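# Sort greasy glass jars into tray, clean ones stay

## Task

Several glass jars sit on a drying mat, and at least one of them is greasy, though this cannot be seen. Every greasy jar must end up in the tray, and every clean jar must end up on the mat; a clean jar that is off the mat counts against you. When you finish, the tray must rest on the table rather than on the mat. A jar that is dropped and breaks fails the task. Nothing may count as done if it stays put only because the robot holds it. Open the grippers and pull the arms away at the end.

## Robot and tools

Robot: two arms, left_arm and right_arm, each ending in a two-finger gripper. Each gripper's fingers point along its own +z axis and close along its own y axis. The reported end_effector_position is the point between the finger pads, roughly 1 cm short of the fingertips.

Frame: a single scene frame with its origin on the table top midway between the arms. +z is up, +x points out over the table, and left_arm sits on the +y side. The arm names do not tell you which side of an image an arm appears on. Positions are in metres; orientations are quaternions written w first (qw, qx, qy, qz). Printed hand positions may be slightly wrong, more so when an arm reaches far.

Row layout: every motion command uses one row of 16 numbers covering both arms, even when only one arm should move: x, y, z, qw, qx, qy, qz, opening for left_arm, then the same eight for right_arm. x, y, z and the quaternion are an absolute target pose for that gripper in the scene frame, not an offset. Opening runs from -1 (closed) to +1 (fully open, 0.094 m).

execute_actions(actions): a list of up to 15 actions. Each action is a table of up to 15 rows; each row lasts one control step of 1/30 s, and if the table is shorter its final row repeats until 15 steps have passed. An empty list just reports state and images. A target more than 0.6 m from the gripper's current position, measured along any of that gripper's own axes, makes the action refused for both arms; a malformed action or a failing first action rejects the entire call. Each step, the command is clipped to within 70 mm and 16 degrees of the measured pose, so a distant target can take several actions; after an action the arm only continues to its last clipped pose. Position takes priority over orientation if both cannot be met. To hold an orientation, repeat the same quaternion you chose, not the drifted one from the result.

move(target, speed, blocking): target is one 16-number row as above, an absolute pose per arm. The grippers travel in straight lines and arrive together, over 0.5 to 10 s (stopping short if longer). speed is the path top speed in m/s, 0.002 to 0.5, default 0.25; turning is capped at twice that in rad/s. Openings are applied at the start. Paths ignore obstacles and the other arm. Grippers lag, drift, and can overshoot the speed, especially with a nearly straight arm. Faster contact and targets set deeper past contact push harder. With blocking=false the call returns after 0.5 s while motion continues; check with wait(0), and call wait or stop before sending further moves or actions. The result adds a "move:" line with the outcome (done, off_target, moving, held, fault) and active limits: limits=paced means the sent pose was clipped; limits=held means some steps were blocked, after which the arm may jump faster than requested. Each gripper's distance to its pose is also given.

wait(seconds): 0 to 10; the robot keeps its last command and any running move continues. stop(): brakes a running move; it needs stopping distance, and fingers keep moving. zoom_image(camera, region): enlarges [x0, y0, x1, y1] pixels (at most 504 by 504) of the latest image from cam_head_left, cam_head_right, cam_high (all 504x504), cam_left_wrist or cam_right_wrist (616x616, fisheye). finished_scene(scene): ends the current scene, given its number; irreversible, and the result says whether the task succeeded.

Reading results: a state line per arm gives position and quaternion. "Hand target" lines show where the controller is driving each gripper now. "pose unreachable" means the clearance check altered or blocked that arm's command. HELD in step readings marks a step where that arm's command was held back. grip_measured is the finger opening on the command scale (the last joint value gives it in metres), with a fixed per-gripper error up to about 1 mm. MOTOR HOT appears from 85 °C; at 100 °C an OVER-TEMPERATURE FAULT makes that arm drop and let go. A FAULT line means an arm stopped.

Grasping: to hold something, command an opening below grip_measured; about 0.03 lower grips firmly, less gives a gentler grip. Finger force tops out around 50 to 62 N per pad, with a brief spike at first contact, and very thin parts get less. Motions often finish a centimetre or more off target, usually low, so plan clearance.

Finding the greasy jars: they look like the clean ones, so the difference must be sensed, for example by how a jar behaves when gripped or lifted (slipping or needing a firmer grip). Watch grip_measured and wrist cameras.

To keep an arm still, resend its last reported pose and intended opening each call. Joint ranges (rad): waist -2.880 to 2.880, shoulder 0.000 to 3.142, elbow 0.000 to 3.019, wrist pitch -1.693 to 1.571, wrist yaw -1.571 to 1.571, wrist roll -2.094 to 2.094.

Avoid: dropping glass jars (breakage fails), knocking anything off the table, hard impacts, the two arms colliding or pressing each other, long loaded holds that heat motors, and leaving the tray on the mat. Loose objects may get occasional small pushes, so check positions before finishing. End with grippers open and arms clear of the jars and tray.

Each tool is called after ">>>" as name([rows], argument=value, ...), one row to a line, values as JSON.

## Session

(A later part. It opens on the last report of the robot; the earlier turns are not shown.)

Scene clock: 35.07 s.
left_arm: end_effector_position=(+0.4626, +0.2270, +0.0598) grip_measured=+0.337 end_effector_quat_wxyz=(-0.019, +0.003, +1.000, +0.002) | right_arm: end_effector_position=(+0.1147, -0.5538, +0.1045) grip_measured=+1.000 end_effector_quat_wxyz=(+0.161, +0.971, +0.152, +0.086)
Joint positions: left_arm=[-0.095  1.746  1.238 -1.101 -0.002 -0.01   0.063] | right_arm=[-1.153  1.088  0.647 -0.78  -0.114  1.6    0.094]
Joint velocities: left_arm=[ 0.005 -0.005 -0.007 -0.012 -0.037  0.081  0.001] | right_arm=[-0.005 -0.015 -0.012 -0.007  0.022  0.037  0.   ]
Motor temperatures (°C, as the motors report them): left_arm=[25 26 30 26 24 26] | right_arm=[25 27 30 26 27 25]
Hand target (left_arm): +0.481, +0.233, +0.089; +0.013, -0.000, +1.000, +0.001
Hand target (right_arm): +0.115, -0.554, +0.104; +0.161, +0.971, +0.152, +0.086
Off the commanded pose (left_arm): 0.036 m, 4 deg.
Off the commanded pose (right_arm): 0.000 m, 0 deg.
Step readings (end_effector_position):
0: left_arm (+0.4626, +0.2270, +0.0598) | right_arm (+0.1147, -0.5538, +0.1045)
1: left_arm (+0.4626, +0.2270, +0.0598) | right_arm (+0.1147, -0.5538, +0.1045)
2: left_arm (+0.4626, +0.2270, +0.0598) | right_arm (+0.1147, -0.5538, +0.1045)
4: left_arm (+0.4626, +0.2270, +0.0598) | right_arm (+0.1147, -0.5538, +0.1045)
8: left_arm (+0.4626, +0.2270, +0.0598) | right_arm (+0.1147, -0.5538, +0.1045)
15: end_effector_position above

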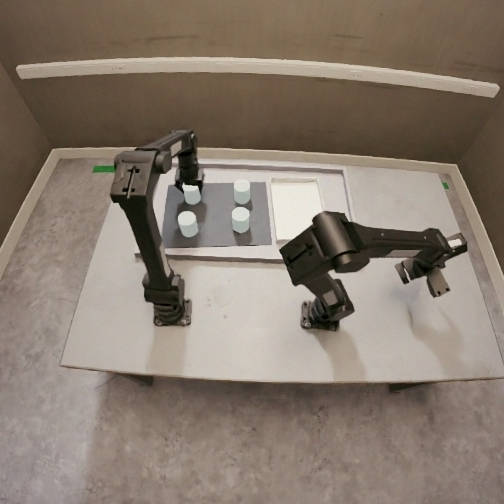

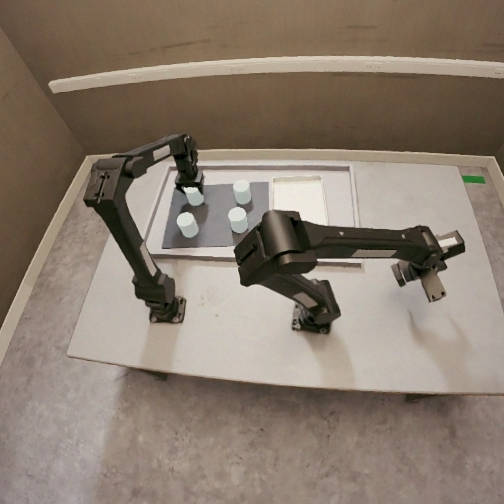

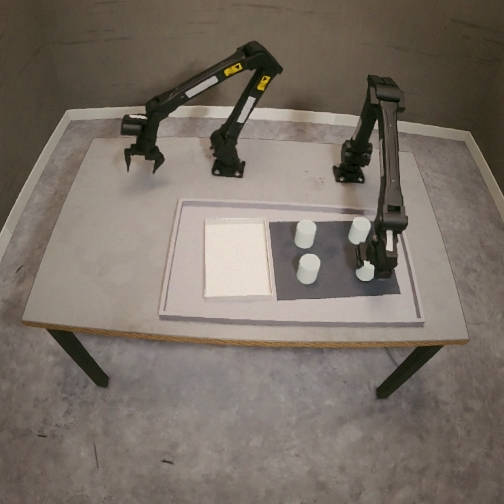

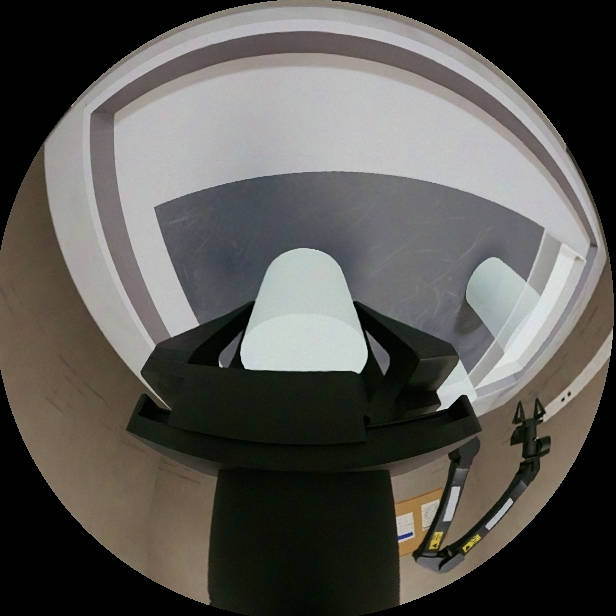

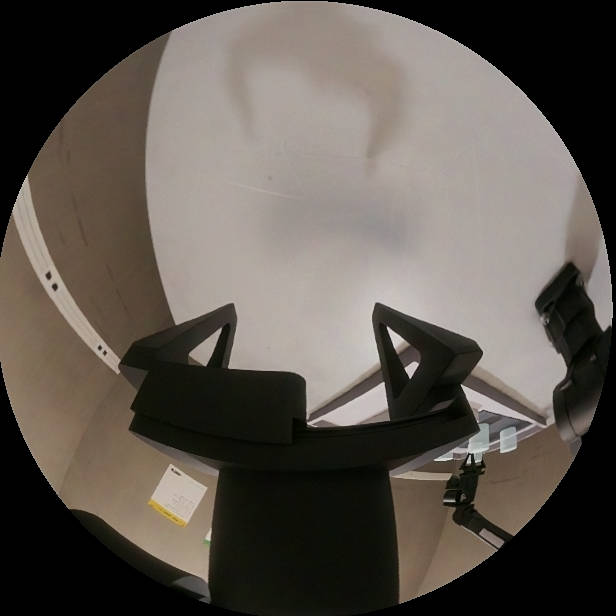

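>>> move(target=[0.466,0.233,0.051,0,0,1,0,0.32,0.1147,-0.5538,0.1045,0.161,0.971,0.152,0.086,1], speed=0.02)

Scene clock: 36.43 s.
left_arm: end_effector_position=(+0.4653, +0.2270, +0.0547) grip_measured=+0.329 end_effector_quat_wxyz=(-0.006, +0.003, +1.000, +0.001) | right_arm: end_effector_position=(+0.1147, -0.5538, +0.1045) grip_measured=+1.000 end_effector_quat_wxyz=(+0.161, +0.971, +0.152, +0.086)
Joint positions: left_arm=[-0.095  1.744  1.219 -1.058 -0.002 -0.01   0.062] | right_arm=[-1.153  1.088  0.647 -0.78  -0.114  1.6    0.094]
Joint velocities: left_arm=[-0.005 -0.015  0.017 -0.002 -0.051  0.081  0.001] | right_arm=[-0.005 -0.005  0.017 -0.002 -0.11  -0.007  0.   ]
Motor temperatures (°C, as the motors report them): left_arm=[25 26 30 26 24 26] | right_arm=[25 27 30 26 27 25]
Hand target (left_arm): +0.466, +0.233, +0.051; +0.000, -0.000, +1.000, +0.000
Hand target (right_arm): +0.115, -0.554, +0.104; +0.161, +0.971, +0.152, +0.086
Off the commanded pose (left_arm): 0.007 m, 1 deg.
Off the commanded pose (right_arm): 0.000 m, 0 deg.
move: done

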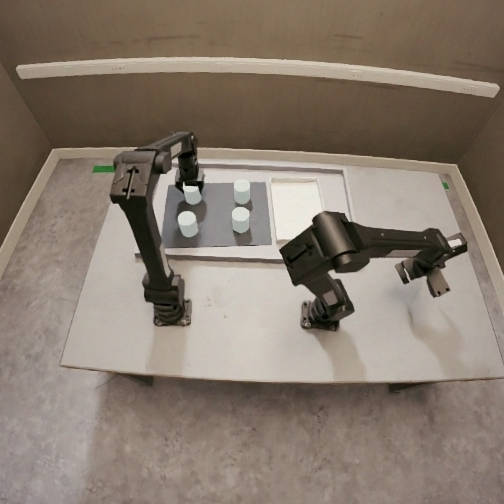

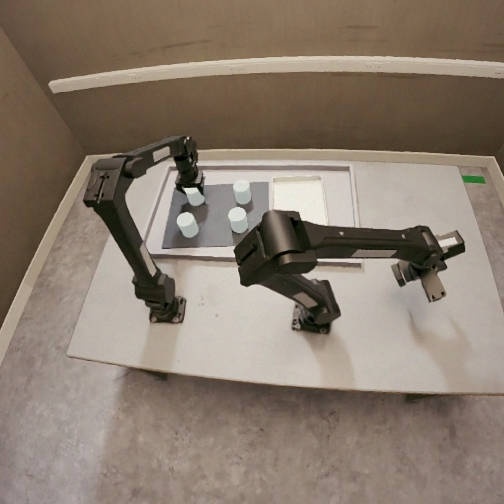

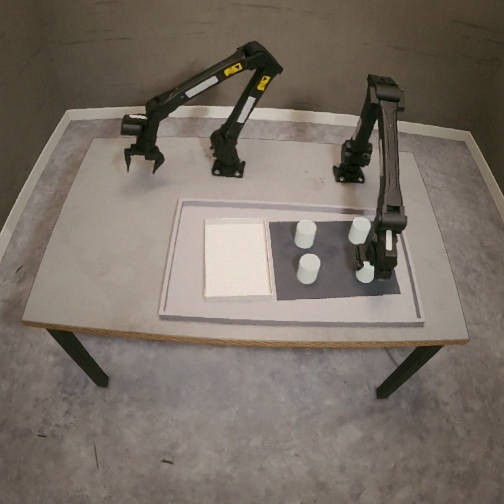

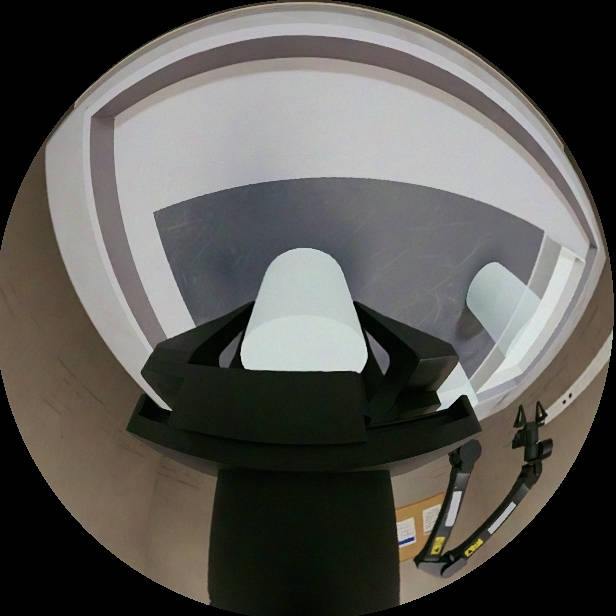

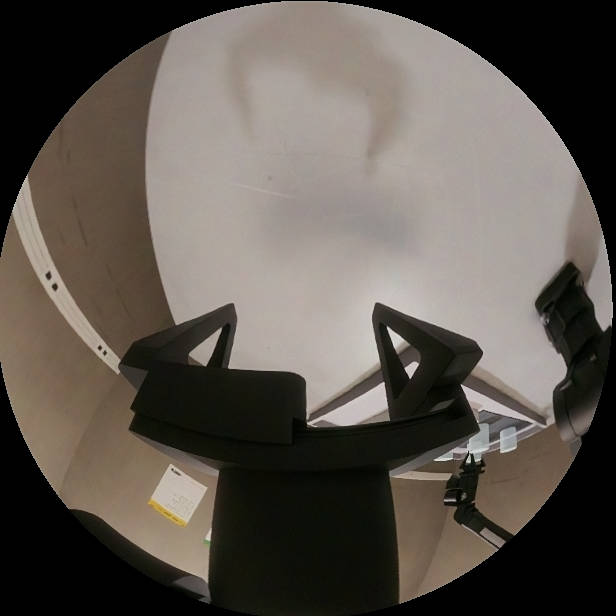

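Down. Open, rise, go to D.

>>> execute_actions([
  [[0.466,0.233,0.056,0,0,1,0,1,0.1147,-0.5538,0.1045,0.161,0.971,0.152,0.086,1]],
])

>>> move(target=[0.48,0.233,0.135,0,0,1,0,1,0.1147,-0.5538,0.1045,0.161,0.971,0.152,0.086,1], speed=0.15)

>>> move(target=[0.485,0.01,0.135,0,0,1,0,1,0.1147,-0.5538,0.1045,0.161,0.971,0.152,0.086,1], speed=0.2)

Scene clock: 37.00 s.
left_arm: end_effector_position=(+0.4630, +0.2270, +0.0529) grip_measured=+1.000 end_effector_quat_wxyz=(-0.008, +0.003, +1.000, +0.001) | right_arm: end_effector_position=(+0.1147, -0.5538, +0.1045) grip_measured=+1.000 end_effector_quat_wxyz=(+0.161, +0.971, +0.152, +0.086)
Joint positions: left_arm=[-0.095  1.744  1.214 -1.058 -0.002 -0.01   0.094] | right_arm=[-1.153  1.088  0.647 -0.78  -0.114  1.6    0.094]
Joint velocities: left_arm=[ 0.005 -0.015 -0.002  0.002 -0.051 -0.022  0.   ] | right_arm=[-0.005  0.005  0.002  0.007  0.037  0.051  0.   ]
Motor temperatures (°C, as the motors report them): left_arm=[25 26 30 26 24 26] | right_arm=[25 27 30 26 27 25]
Hand target (left_arm): +0.466, +0.233, +0.056; -0.000, -0.000, +1.000, +0.000
Hand target (right_arm): +0.115, -0.554, +0.104; +0.161, +0.971, +0.152, +0.086
Off the commanded pose (left_arm): 0.007 m, 1 deg.
Off the commanded pose (right_arm): 0.000 m, 0 deg.
Step readings (end_effector_position):
0: left_arm (+0.4653, +0.2270, +0.0547) | right_arm (+0.1147, -0.5538, +0.1045)
1: left_arm (+0.4653, +0.2270, +0.0547) | right_arm (+0.1147, -0.5538, +0.1045)
2: left_arm (+0.4650, +0.2270, +0.0544) | right_arm (+0.1147, -0.5538, +0.1045)
4: left_arm (+0.4635, +0.2270, +0.0533) | right_arm (+0.1147, -0.5538, +0.1045)
8: left_arm (+0.4630, +0.2270, +0.0529) | right_arm (+0.1147, -0.5538, +0.1045)
15: end_effector_position above

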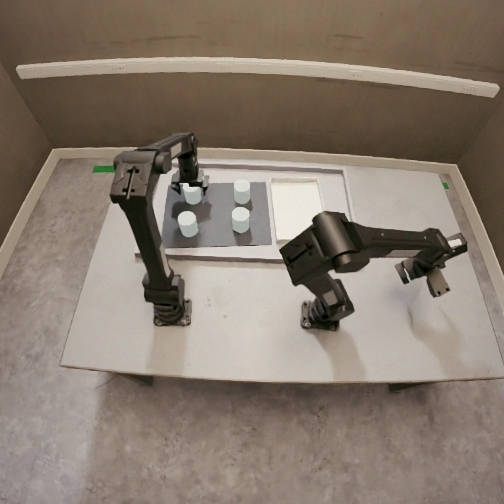

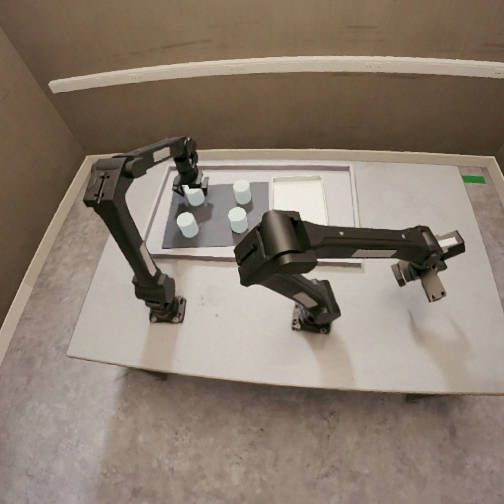

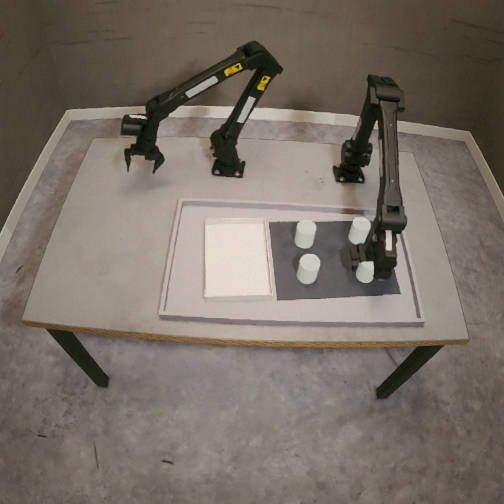

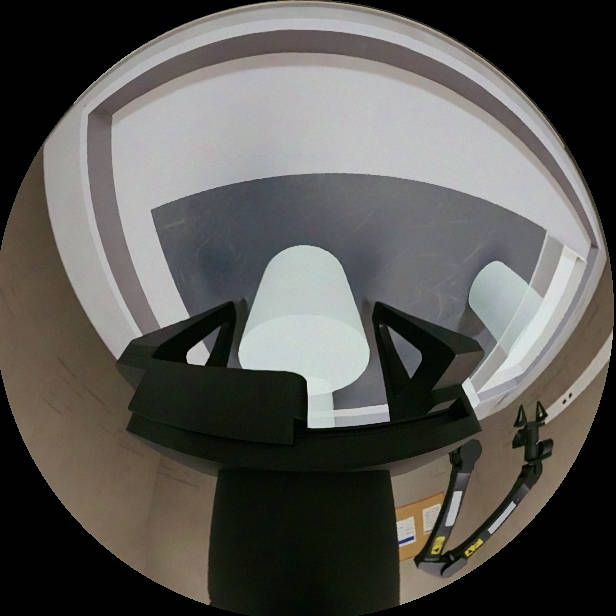

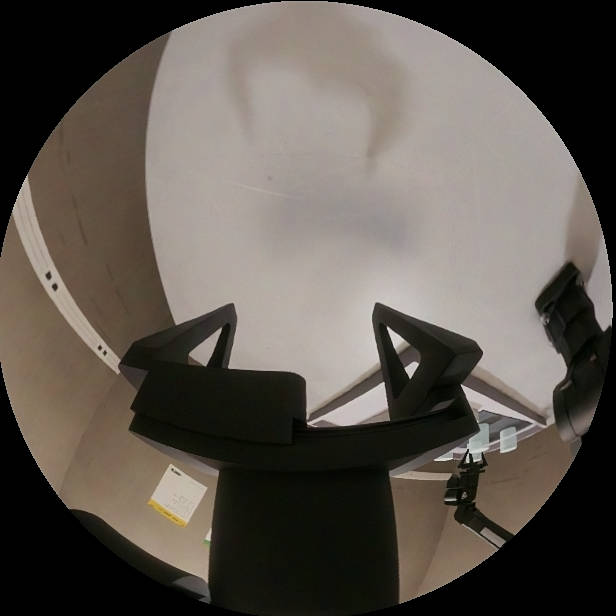

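Scene clock: 37.97 s.
left_arm: end_effector_position=(+0.4654, +0.2270, +0.1170) grip_measured=+1.000 end_effector_quat_wxyz=(-0.019, +0.003, +1.000, +0.002) | right_arm: end_effector_position=(+0.1147, -0.5538, +0.1045) grip_measured=+1.000 end_effector_quat_wxyz=(+0.161, +0.971, +0.152, +0.086)
Joint positions: left_arm=[-0.095  1.69   1.327 -1.246 -0.002 -0.01   0.094] | right_arm=[-1.153  1.088  0.647 -0.78  -0.114  1.6    0.094]
Joint velocities: left_arm=[ 0.005 -0.005  0.012  0.007 -0.081 -0.037  0.   ] | right_arm=[-0.015 -0.005  0.007  0.002  0.037 -0.007  0.   ]
Motor temperatures (°C, as the motors report them): left_arm=[25 26 30 26 24 26] | right_arm=[25 27 30 26 27 25]
Hand target (left_arm): +0.478, +0.233, +0.136; +0.000, -0.000, +1.000, +0.000
Hand target (right_arm): +0.115, -0.554, +0.104; +0.161, +0.971, +0.152, +0.086
Off the commanded pose (left_arm): 0.024 m, 2 deg.
Off the commanded pose (right_arm): 0.000 m, 0 deg.
move: off_target (left_arm)

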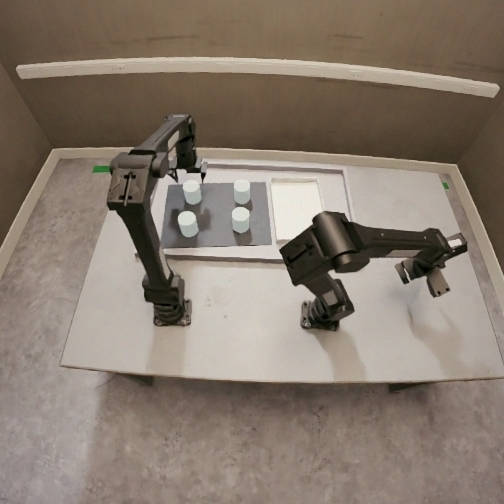

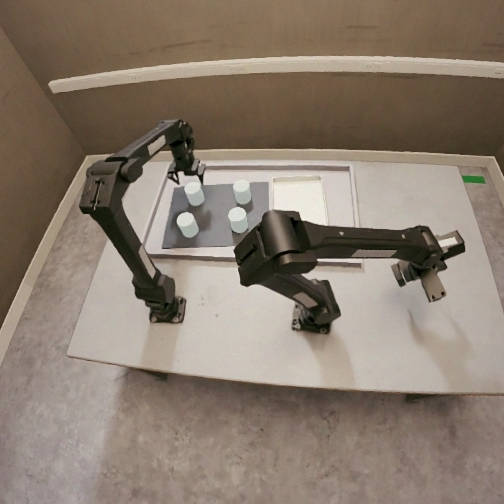

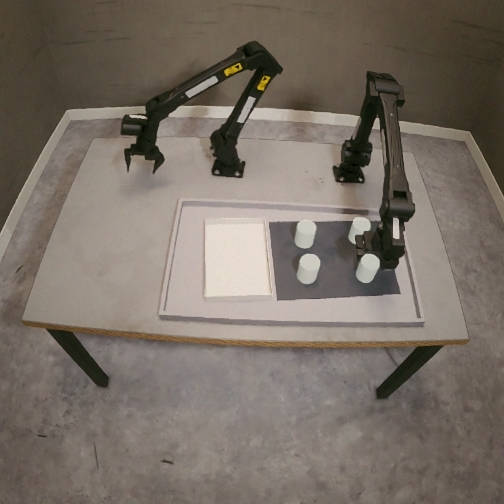

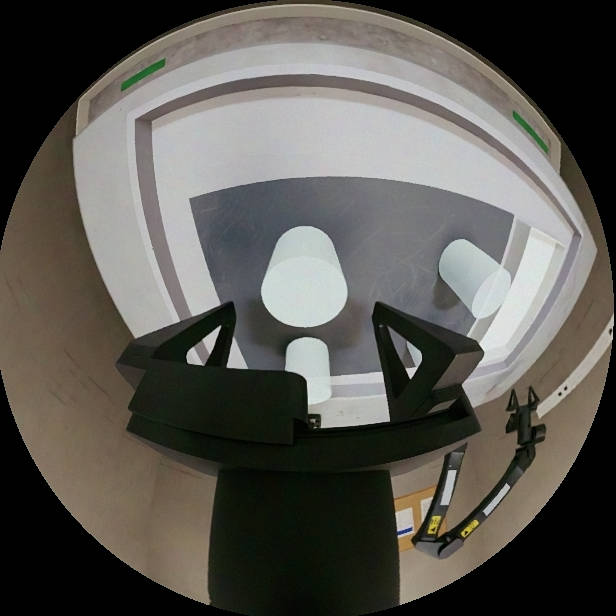

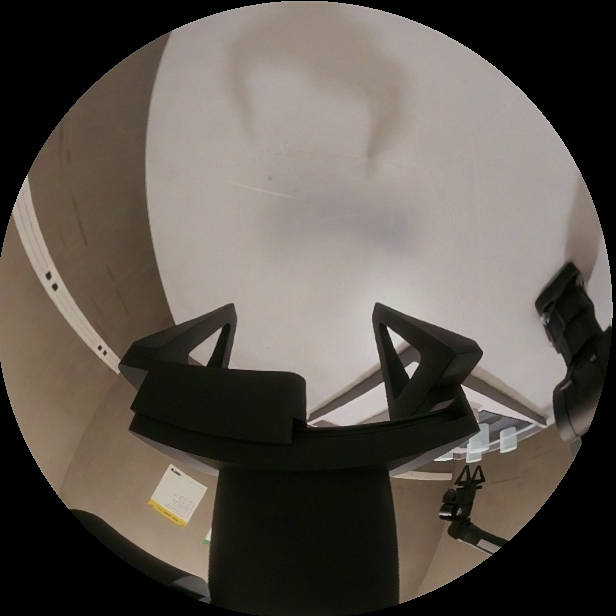

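Scene clock: 39.57 s.
left_arm: end_effector_position=(+0.4685, +0.0158, +0.1259) grip_measured=+1.000 end_effector_quat_wxyz=(-0.012, +0.006, +1.000, +0.003) | right_arm: end_effector_position=(+0.1147, -0.5538, +0.1045) grip_measured=+1.000 end_effector_quat_wxyz=(+0.161, +0.971, +0.152, +0.086)
Joint positions: left_arm=[-0.501  1.796  1.497 -1.294  0.004 -0.411  0.094] | right_arm=[-1.153  1.088  0.647 -0.78  -0.114  1.6    0.094]
Joint velocities: left_arm=[-0.005 -0.005 -0.012 -0.002 -0.007 -0.022  0.   ] | right_arm=[-0.015  0.015  0.007 -0.007 -0.051  0.022  0.   ]
Motor temperatures (°C, as the motors report them): left_arm=[25 26 30 26 24 26] | right_arm=[25 27 30 26 27 25]
Hand target (left_arm): +0.483, +0.010, +0.136; +0.000, +0.000, +1.000, -0.002
Hand target (right_arm): +0.115, -0.554, +0.104; +0.161, +0.971, +0.152, +0.086
Off the commanded pose (left_arm): 0.020 m, 2 deg.
Off the commanded pose (right_arm): 0.000 m, 0 deg.
move: off_target (left_arm)

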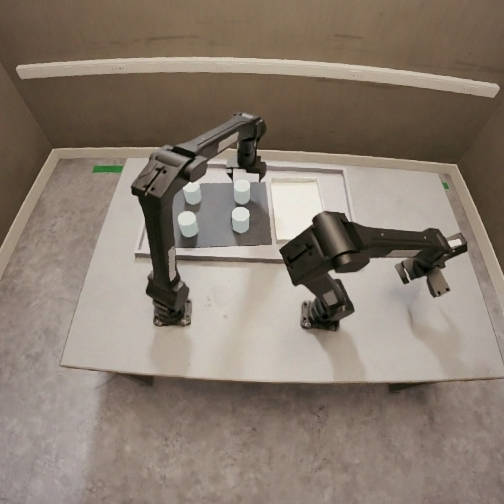

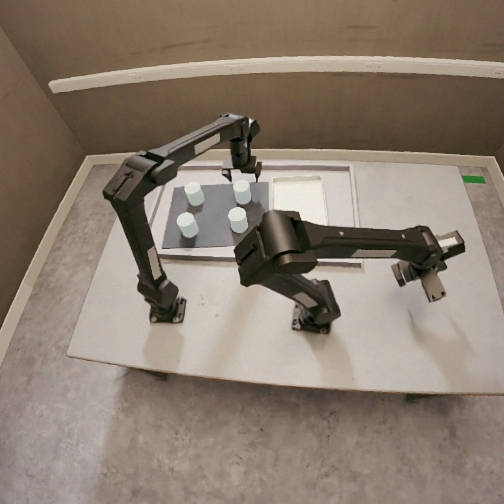

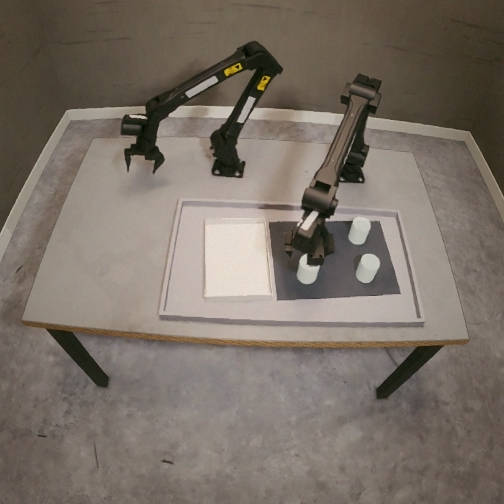

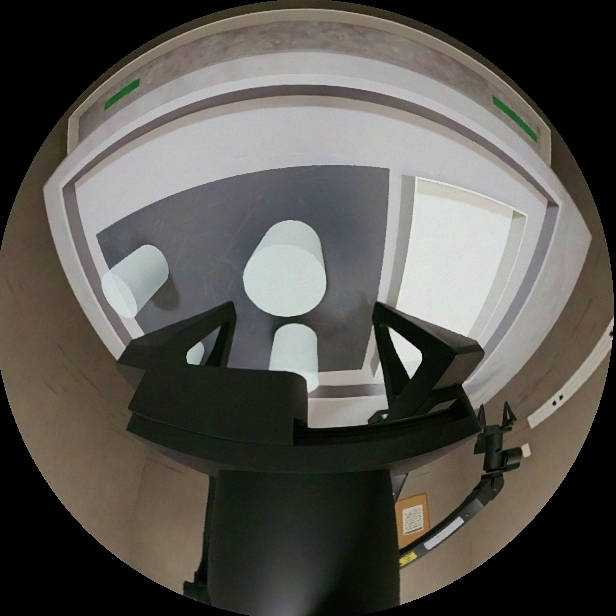

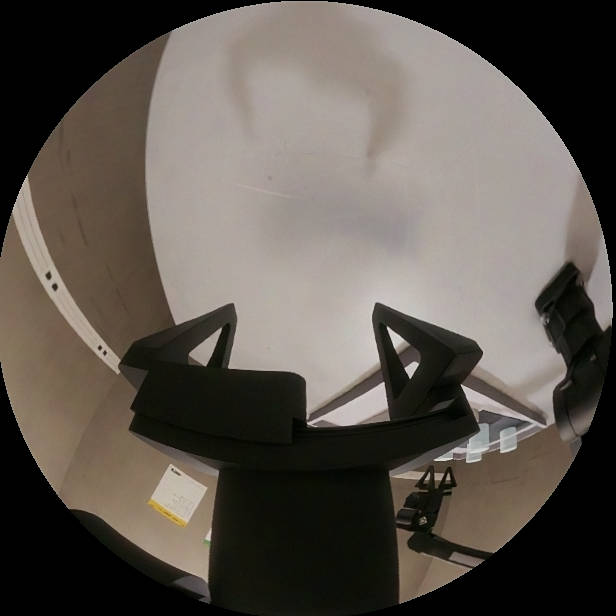

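>>> move(target=[0.478,0.037,0.10,0,0,1,0,1,0.1147,-0.5538,0.1045,0.161,0.971,0.152,0.086,1], speed=0.06)

Scene clock: 40.63 s.
left_arm: end_effector_position=(+0.4736, +0.0317, +0.1051) grip_measured=+1.000 end_effector_quat_wxyz=(-0.001, +0.001, +1.000, -0.001) | right_arm: end_effector_position=(+0.1147, -0.5538, +0.1045) grip_measured=+1.000 end_effector_quat_wxyz=(+0.161, +0.971, +0.152, +0.086)
Joint positions: left_arm=[-0.47   1.796  1.439 -1.215  0.002 -0.389  0.094] | right_arm=[-1.153  1.088  0.647 -0.78  -0.114  1.6    0.094]
Joint velocities: left_arm=[-0.005  0.005 -0.017 -0.007 -0.095  0.051  0.   ] | right_arm=[ 0.005 -0.015 -0.002  0.027  0.066 -0.051  0.   ]
Motor temperatures (°C, as the motors report them): left_arm=[25 26 30 26 24 26] | right_arm=[25 27 30 26 27 25]
Hand target (left_arm): +0.479, +0.037, +0.100; +0.000, -0.000, +1.000, +0.000
Hand target (right_arm): +0.115, -0.554, +0.104; +0.161, +0.971, +0.152, +0.086
Off the commanded pose (left_arm): 0.009 m, 0 deg.
Off the commanded pose (right_arm): 0.000 m, 0 deg.
move: done

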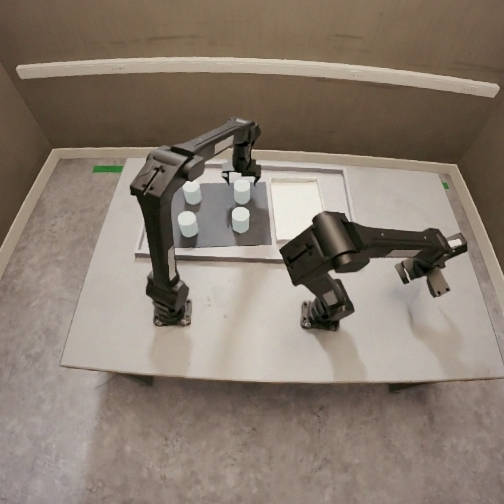

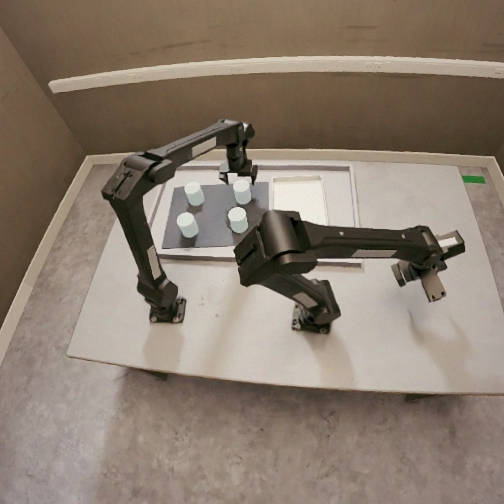

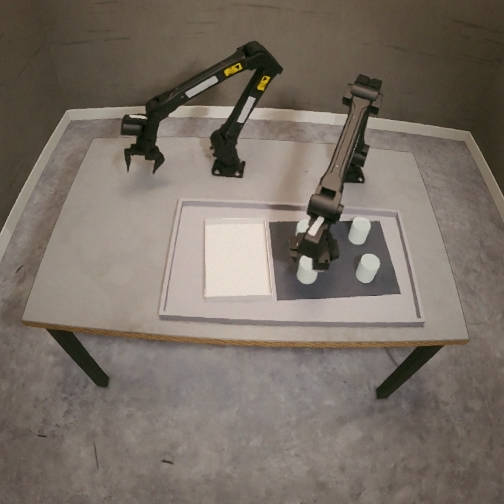

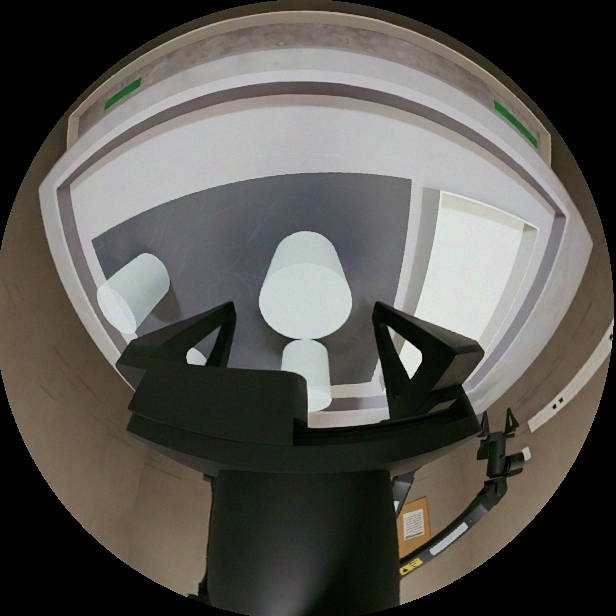

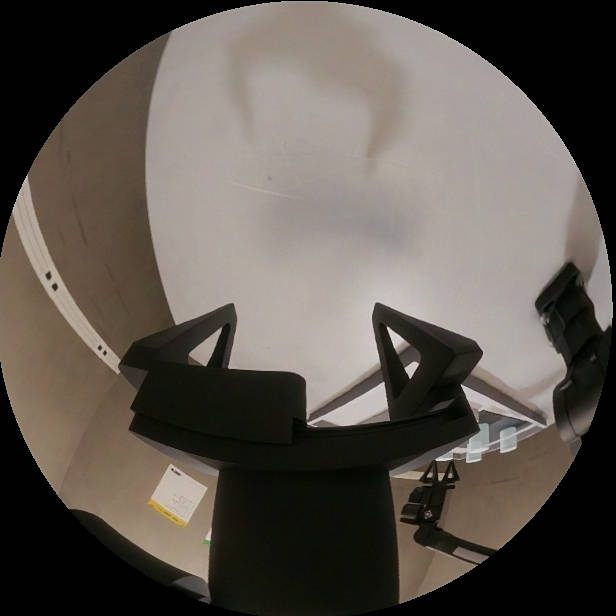

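>>> move(target=[0.477,0.037,0.048,0,0,1,0,1,0.1147,-0.5538,0.1045,0.161,0.971,0.152,0.086,1], speed=0.07)

Scene clock: 41.87 s.
left_arm: end_effector_position=(+0.4734, +0.0318, +0.0535) grip_measured=+1.000 end_effector_quat_wxyz=(-0.001, +0.002, +1.000, -0.001) | right_arm: end_effector_position=(+0.1147, -0.5538, +0.1045) grip_measured=+1.000 end_effector_quat_wxyz=(+0.161, +0.971, +0.152, +0.086)
Joint positions: left_arm=[-0.47   1.85   1.37  -1.092  0.002 -0.388  0.094] | right_arm=[-1.153  1.088  0.647 -0.78  -0.114  1.6    0.094]
Joint velocities: left_arm=[-0.005 -0.015 -0.017  0.017 -0.022  0.022  0.   ] | right_arm=[-0.024  0.005 -0.022  0.017 -0.037 -0.037  0.   ]
Motor temperatures (°C, as the motors report them): left_arm=[25 26 30 26 24 26] | right_arm=[25 27 30 26 27 25]
Hand target (left_arm): +0.478, +0.037, +0.048; -0.000, +0.000, +1.000, +0.000
Hand target (right_arm): +0.115, -0.554, +0.104; +0.161, +0.971, +0.152, +0.086
Off the commanded pose (left_arm): 0.008 m, 0 deg.
Off the commanded pose (right_arm): 0.000 m, 0 deg.
move: done

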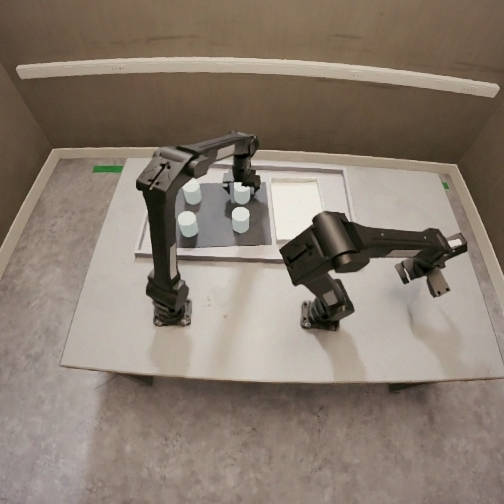

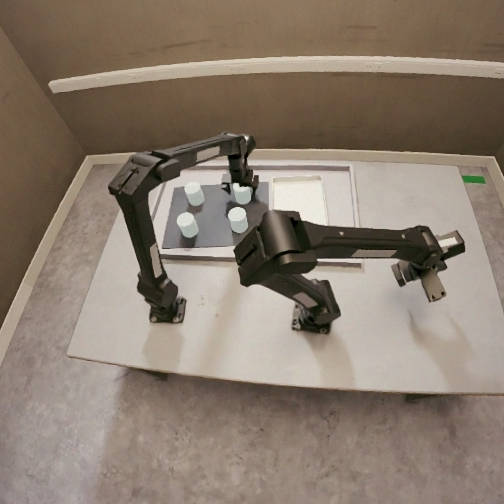

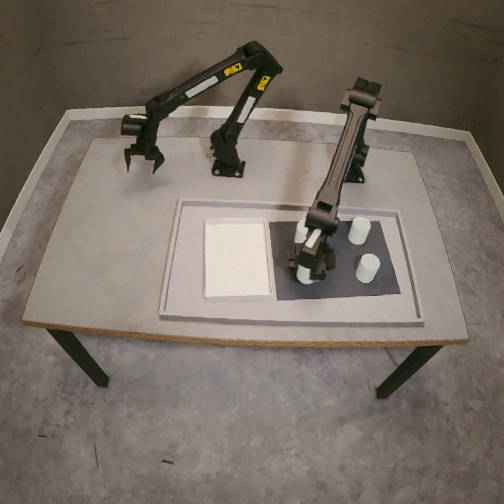

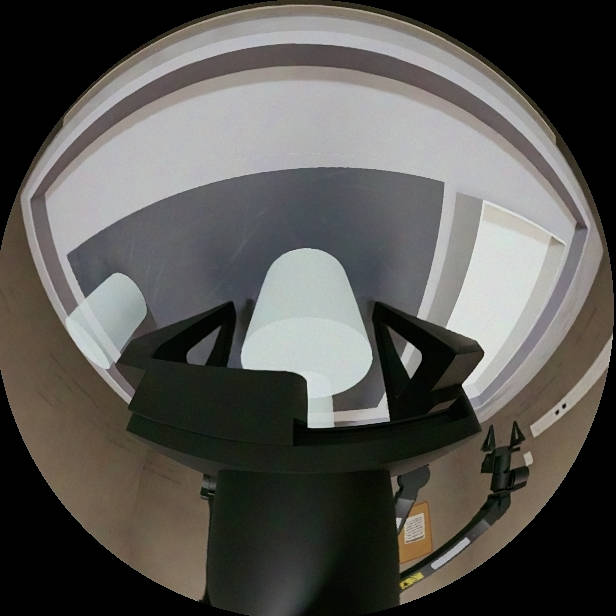

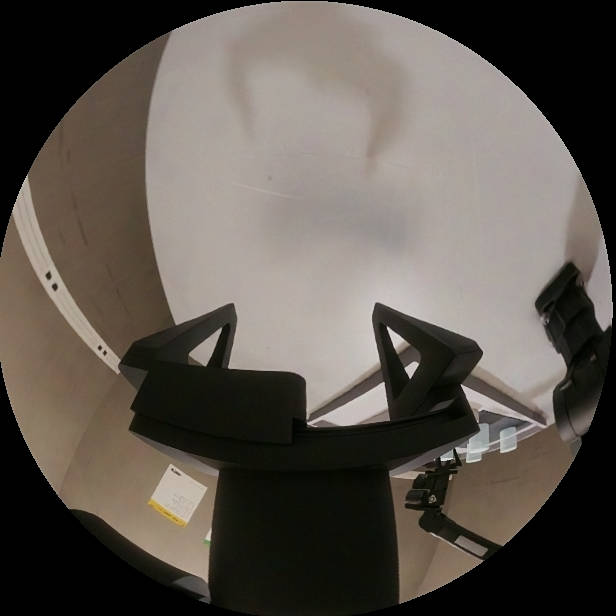

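>>> execute_actions([
  [[0.477,0.037,0.048,0,0,1,0,0.38,0.1147,-0.5538,0.1045,0.161,0.971,0.152,0.086,1]],
  [[0.477,0.037,0.048,0,0,1,0,0.37,0.1147,-0.5538,0.1045,0.161,0.971,0.152,0.086,1],[0.477,0.037,0.048,0,0,1,0,0.36,0.1147,-0.5538,0.1045,0.161,0.971,0.152,0.086,1],[0.477,0.037,0.048,0,0,1,0,0.35,0.1147,-0.5538,0.1045,0.161,0.971,0.152,0.086,1],[0.477,0.037,0.048,0,0,1,0,0.34,0.1147,-0.5538,0.1045,0.161,0.971,0.152,0.086,1],[0.477,0.037,0.048,0,0,1,0,0.33,0.1147,-0.5538,0.1045,0.161,0.971,0.152,0.086,1],[0.477,0.037,0.048,0,0,1,0,0.32,0.1147,-0.5538,0.1045,0.161,0.971,0.152,0.086,1],[0.477,0.037,0.048,0,0,1,0,0.30,0.1147,-0.5538,0.1045,0.161,0.971,0.152,0.086,1],[0.477,0.037,0.048,0,0,1,0,0.28,0.1147,-0.5538,0.1045,0.161,0.971,0.152,0.086,1],[0.477,0.037,0.048,0,0,1,0,0.26,0.1147,-0.5538,0.1045,0.161,0.971,0.152,0.086,1]],
])

>>> zoom_image(camera="cam_left_wrist", region=[230, 230, 380, 380])

>>> move(target=[0.494,0.028,0.078,0,0,1,0,0.26,0.1147,-0.5538,0.1045,0.161,0.971,0.152,0.086,1], speed=0.05)

>>> zoom_image(camera="cam_left_wrist", region=[230, 230, 380, 380])

Scene clock: 43.20 s.
left_arm: end_effector_position=(+0.4739, +0.0316, +0.0535) grip_measured=+0.309 end_effector_quat_wxyz=(+0.000, +0.002, +1.000, -0.001) | right_arm: end_effector_position=(+0.1147, -0.5538, +0.1045) grip_measured=+1.000 end_effector_quat_wxyz=(+0.161, +0.971, +0.152, +0.086)
Joint positions: left_arm=[-0.47   1.85   1.37  -1.09   0.002 -0.388  0.062] | right_arm=[-1.153  1.088  0.647 -0.78  -0.114  1.6    0.094]
Joint velocities: left_arm=[-0.005  0.005 -0.007  0.002  0.022  0.066  0.   ] | right_arm=[-0.005  0.005 -0.027  0.002 -0.022 -0.051  0.   ]
Motor temperatures (°C, as the motors report them): left_arm=[25 26 30 26 24 26] | right_arm=[25 27 30 26 27 25]
Hand target (left_arm): +0.477, +0.037, +0.048; -0.000, -0.000, +1.000, +0.000
Hand target (right_arm): +0.115, -0.554, +0.104; +0.161, +0.971, +0.152, +0.086
Off the commanded pose (left_arm): 0.008 m, 0 deg.
Off the commanded pose (right_arm): 0.000 m, 0 deg.
Step readings (end_effector_position; steps 1 to 15: 1st action; 16 to 30: 2nd action):
0: left_arm (+0.4734, +0.0318, +0.0535) | right_arm (+0.1147, -0.5538, +0.1045)
1: left_arm (+0.4734, +0.0318, +0.0535) | right_arm (+0.1147, -0.5538, +0.1045)
2: left_arm (+0.4734, +0.0318, +0.0535) | right_arm (+0.1147, -0.5538, +0.1045)
4: left_arm (+0.4734, +0.0318, +0.0535) | right_arm (+0.1147, -0.5538, +0.1045)
8: left_arm (+0.4737, +0.0317, +0.0535) | right_arm (+0.1147, -0.5538, +0.1045)
15: left_arm (+0.4737, +0.0317, +0.0535) | right_arm (+0.1147, -0.5538, +0.1045)
16: left_arm (+0.4737, +0.0317, +0.0535) | right_arm (+0.1147, -0.5538, +0.1045)
17: left_arm (+0.4737, +0.0317, +0.0535) | right_arm (+0.1147, -0.5538, +0.1045)
19: left_arm (+0.4738, +0.0316, +0.0535) | right_arm (+0.1147, -0.5538, +0.1045)
23: left_arm (+0.4739, +0.0316, +0.0535) | right_arm (+0.1147, -0.5538, +0.1045)
30: end_effector_position above

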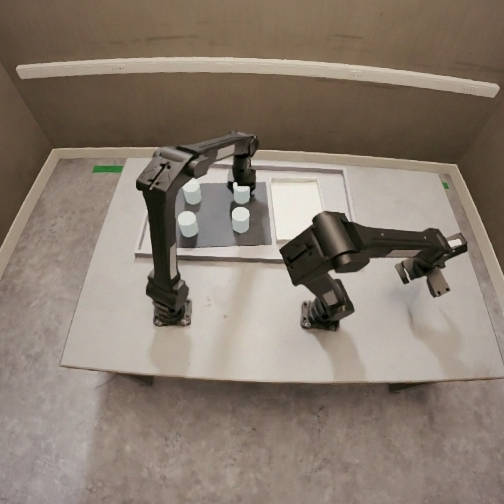

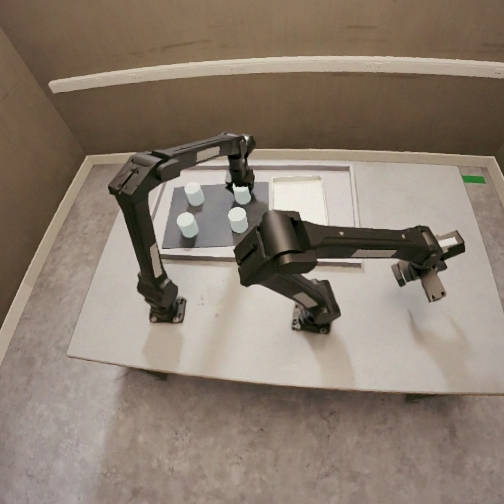

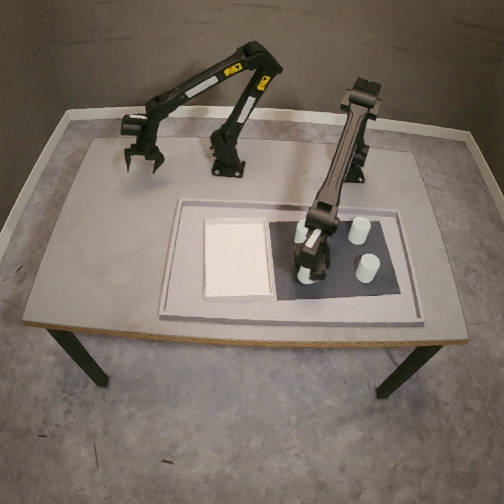

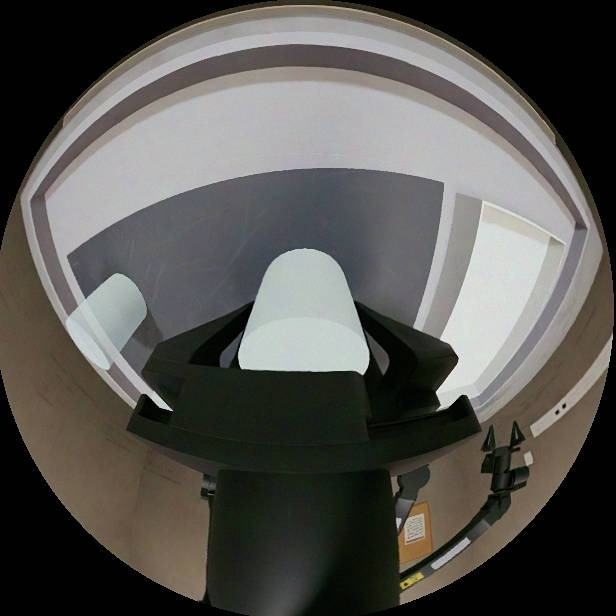

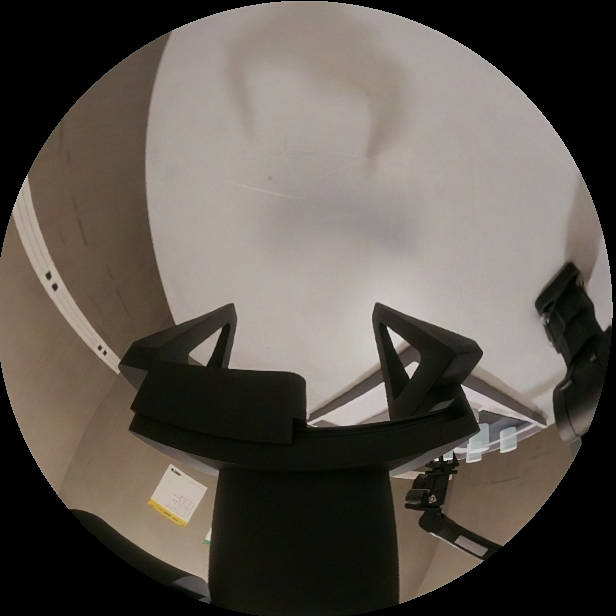

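Region (230, 230, 380, 380) of cam_left_wrist's 616x616 image, scaled by 3.360, with more detail than that image has.

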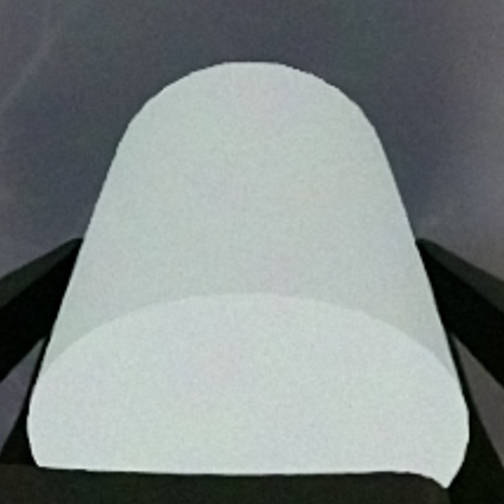

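Scene clock: 44.17 s.
left_arm: end_effector_position=(+0.4754, +0.0310, +0.0673) grip_measured=+0.309 end_effector_quat_wxyz=(-0.013, +0.002, +1.000, +0.004) | right_arm: end_effector_position=(+0.1147, -0.5538, +0.1045) grip_measured=+1.000 end_effector_quat_wxyz=(+0.161, +0.971, +0.152, +0.086)
Joint positions: left_arm=[-0.47   1.855  1.417 -1.161  0.002 -0.388  0.062] | right_arm=[-1.153  1.088  0.647 -0.78  -0.114  1.6    0.094]
Joint velocities: left_arm=[-0.005  0.024 -0.017 -0.017 -0.051  0.007  0.001] | right_arm=[-0.015 -0.005 -0.002 -0.007 -0.007 -0.007  0.   ]
Motor temperatures (°C, as the motors report them): left_arm=[25 26 30 26 24 26] | right_arm=[25 27 30 26 27 25]
Hand target (left_arm): +0.493, +0.028, +0.078; +0.000, -0.000, +1.000, +0.000
Hand target (right_arm): +0.115, -0.554, +0.104; +0.161, +0.971, +0.152, +0.086
Off the commanded pose (left_arm): 0.022 m, 2 deg.
Off the commanded pose (right_arm): 0.000 m, 0 deg.
move: off_target (left_arm)

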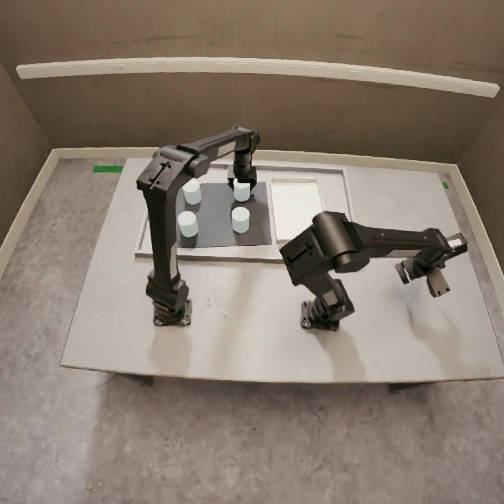

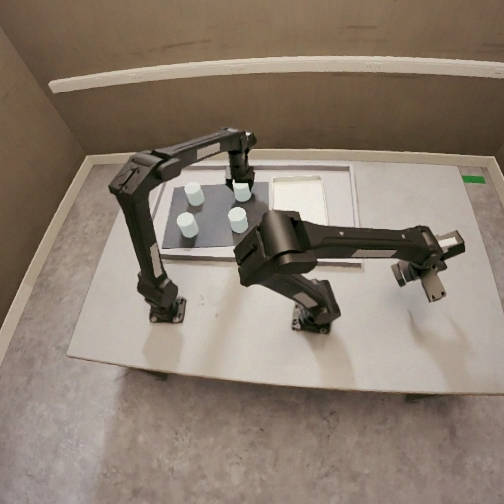

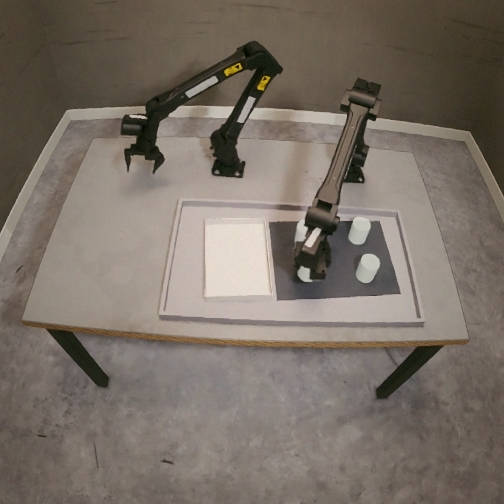

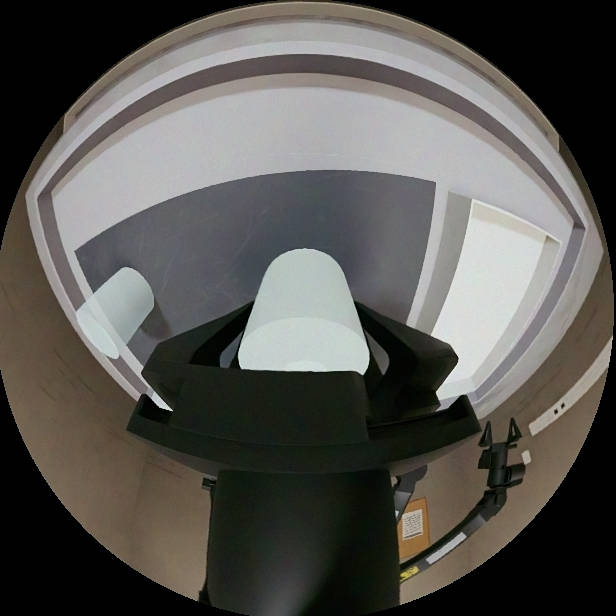

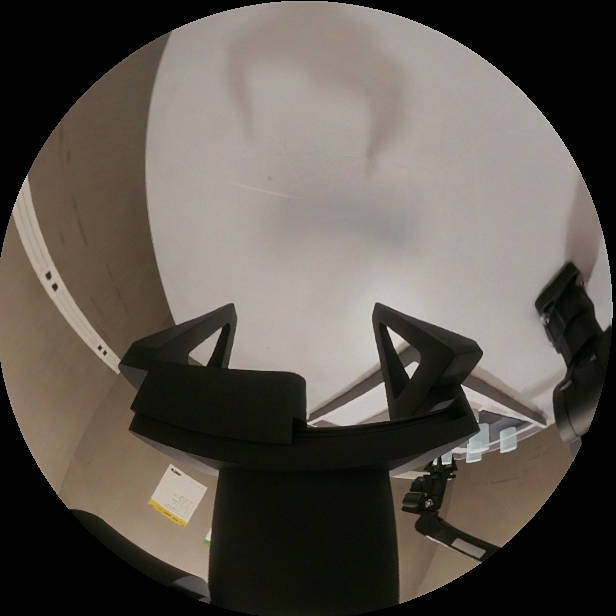

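Region (230, 230, 380, 380) of cam_left_wrist's 616x616 image, scaled by 3.360, with more detail than that image has.

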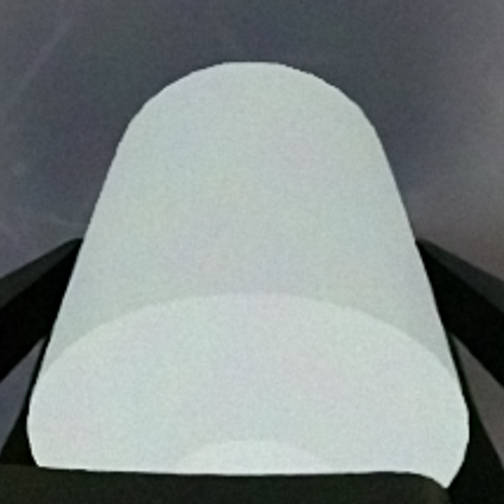

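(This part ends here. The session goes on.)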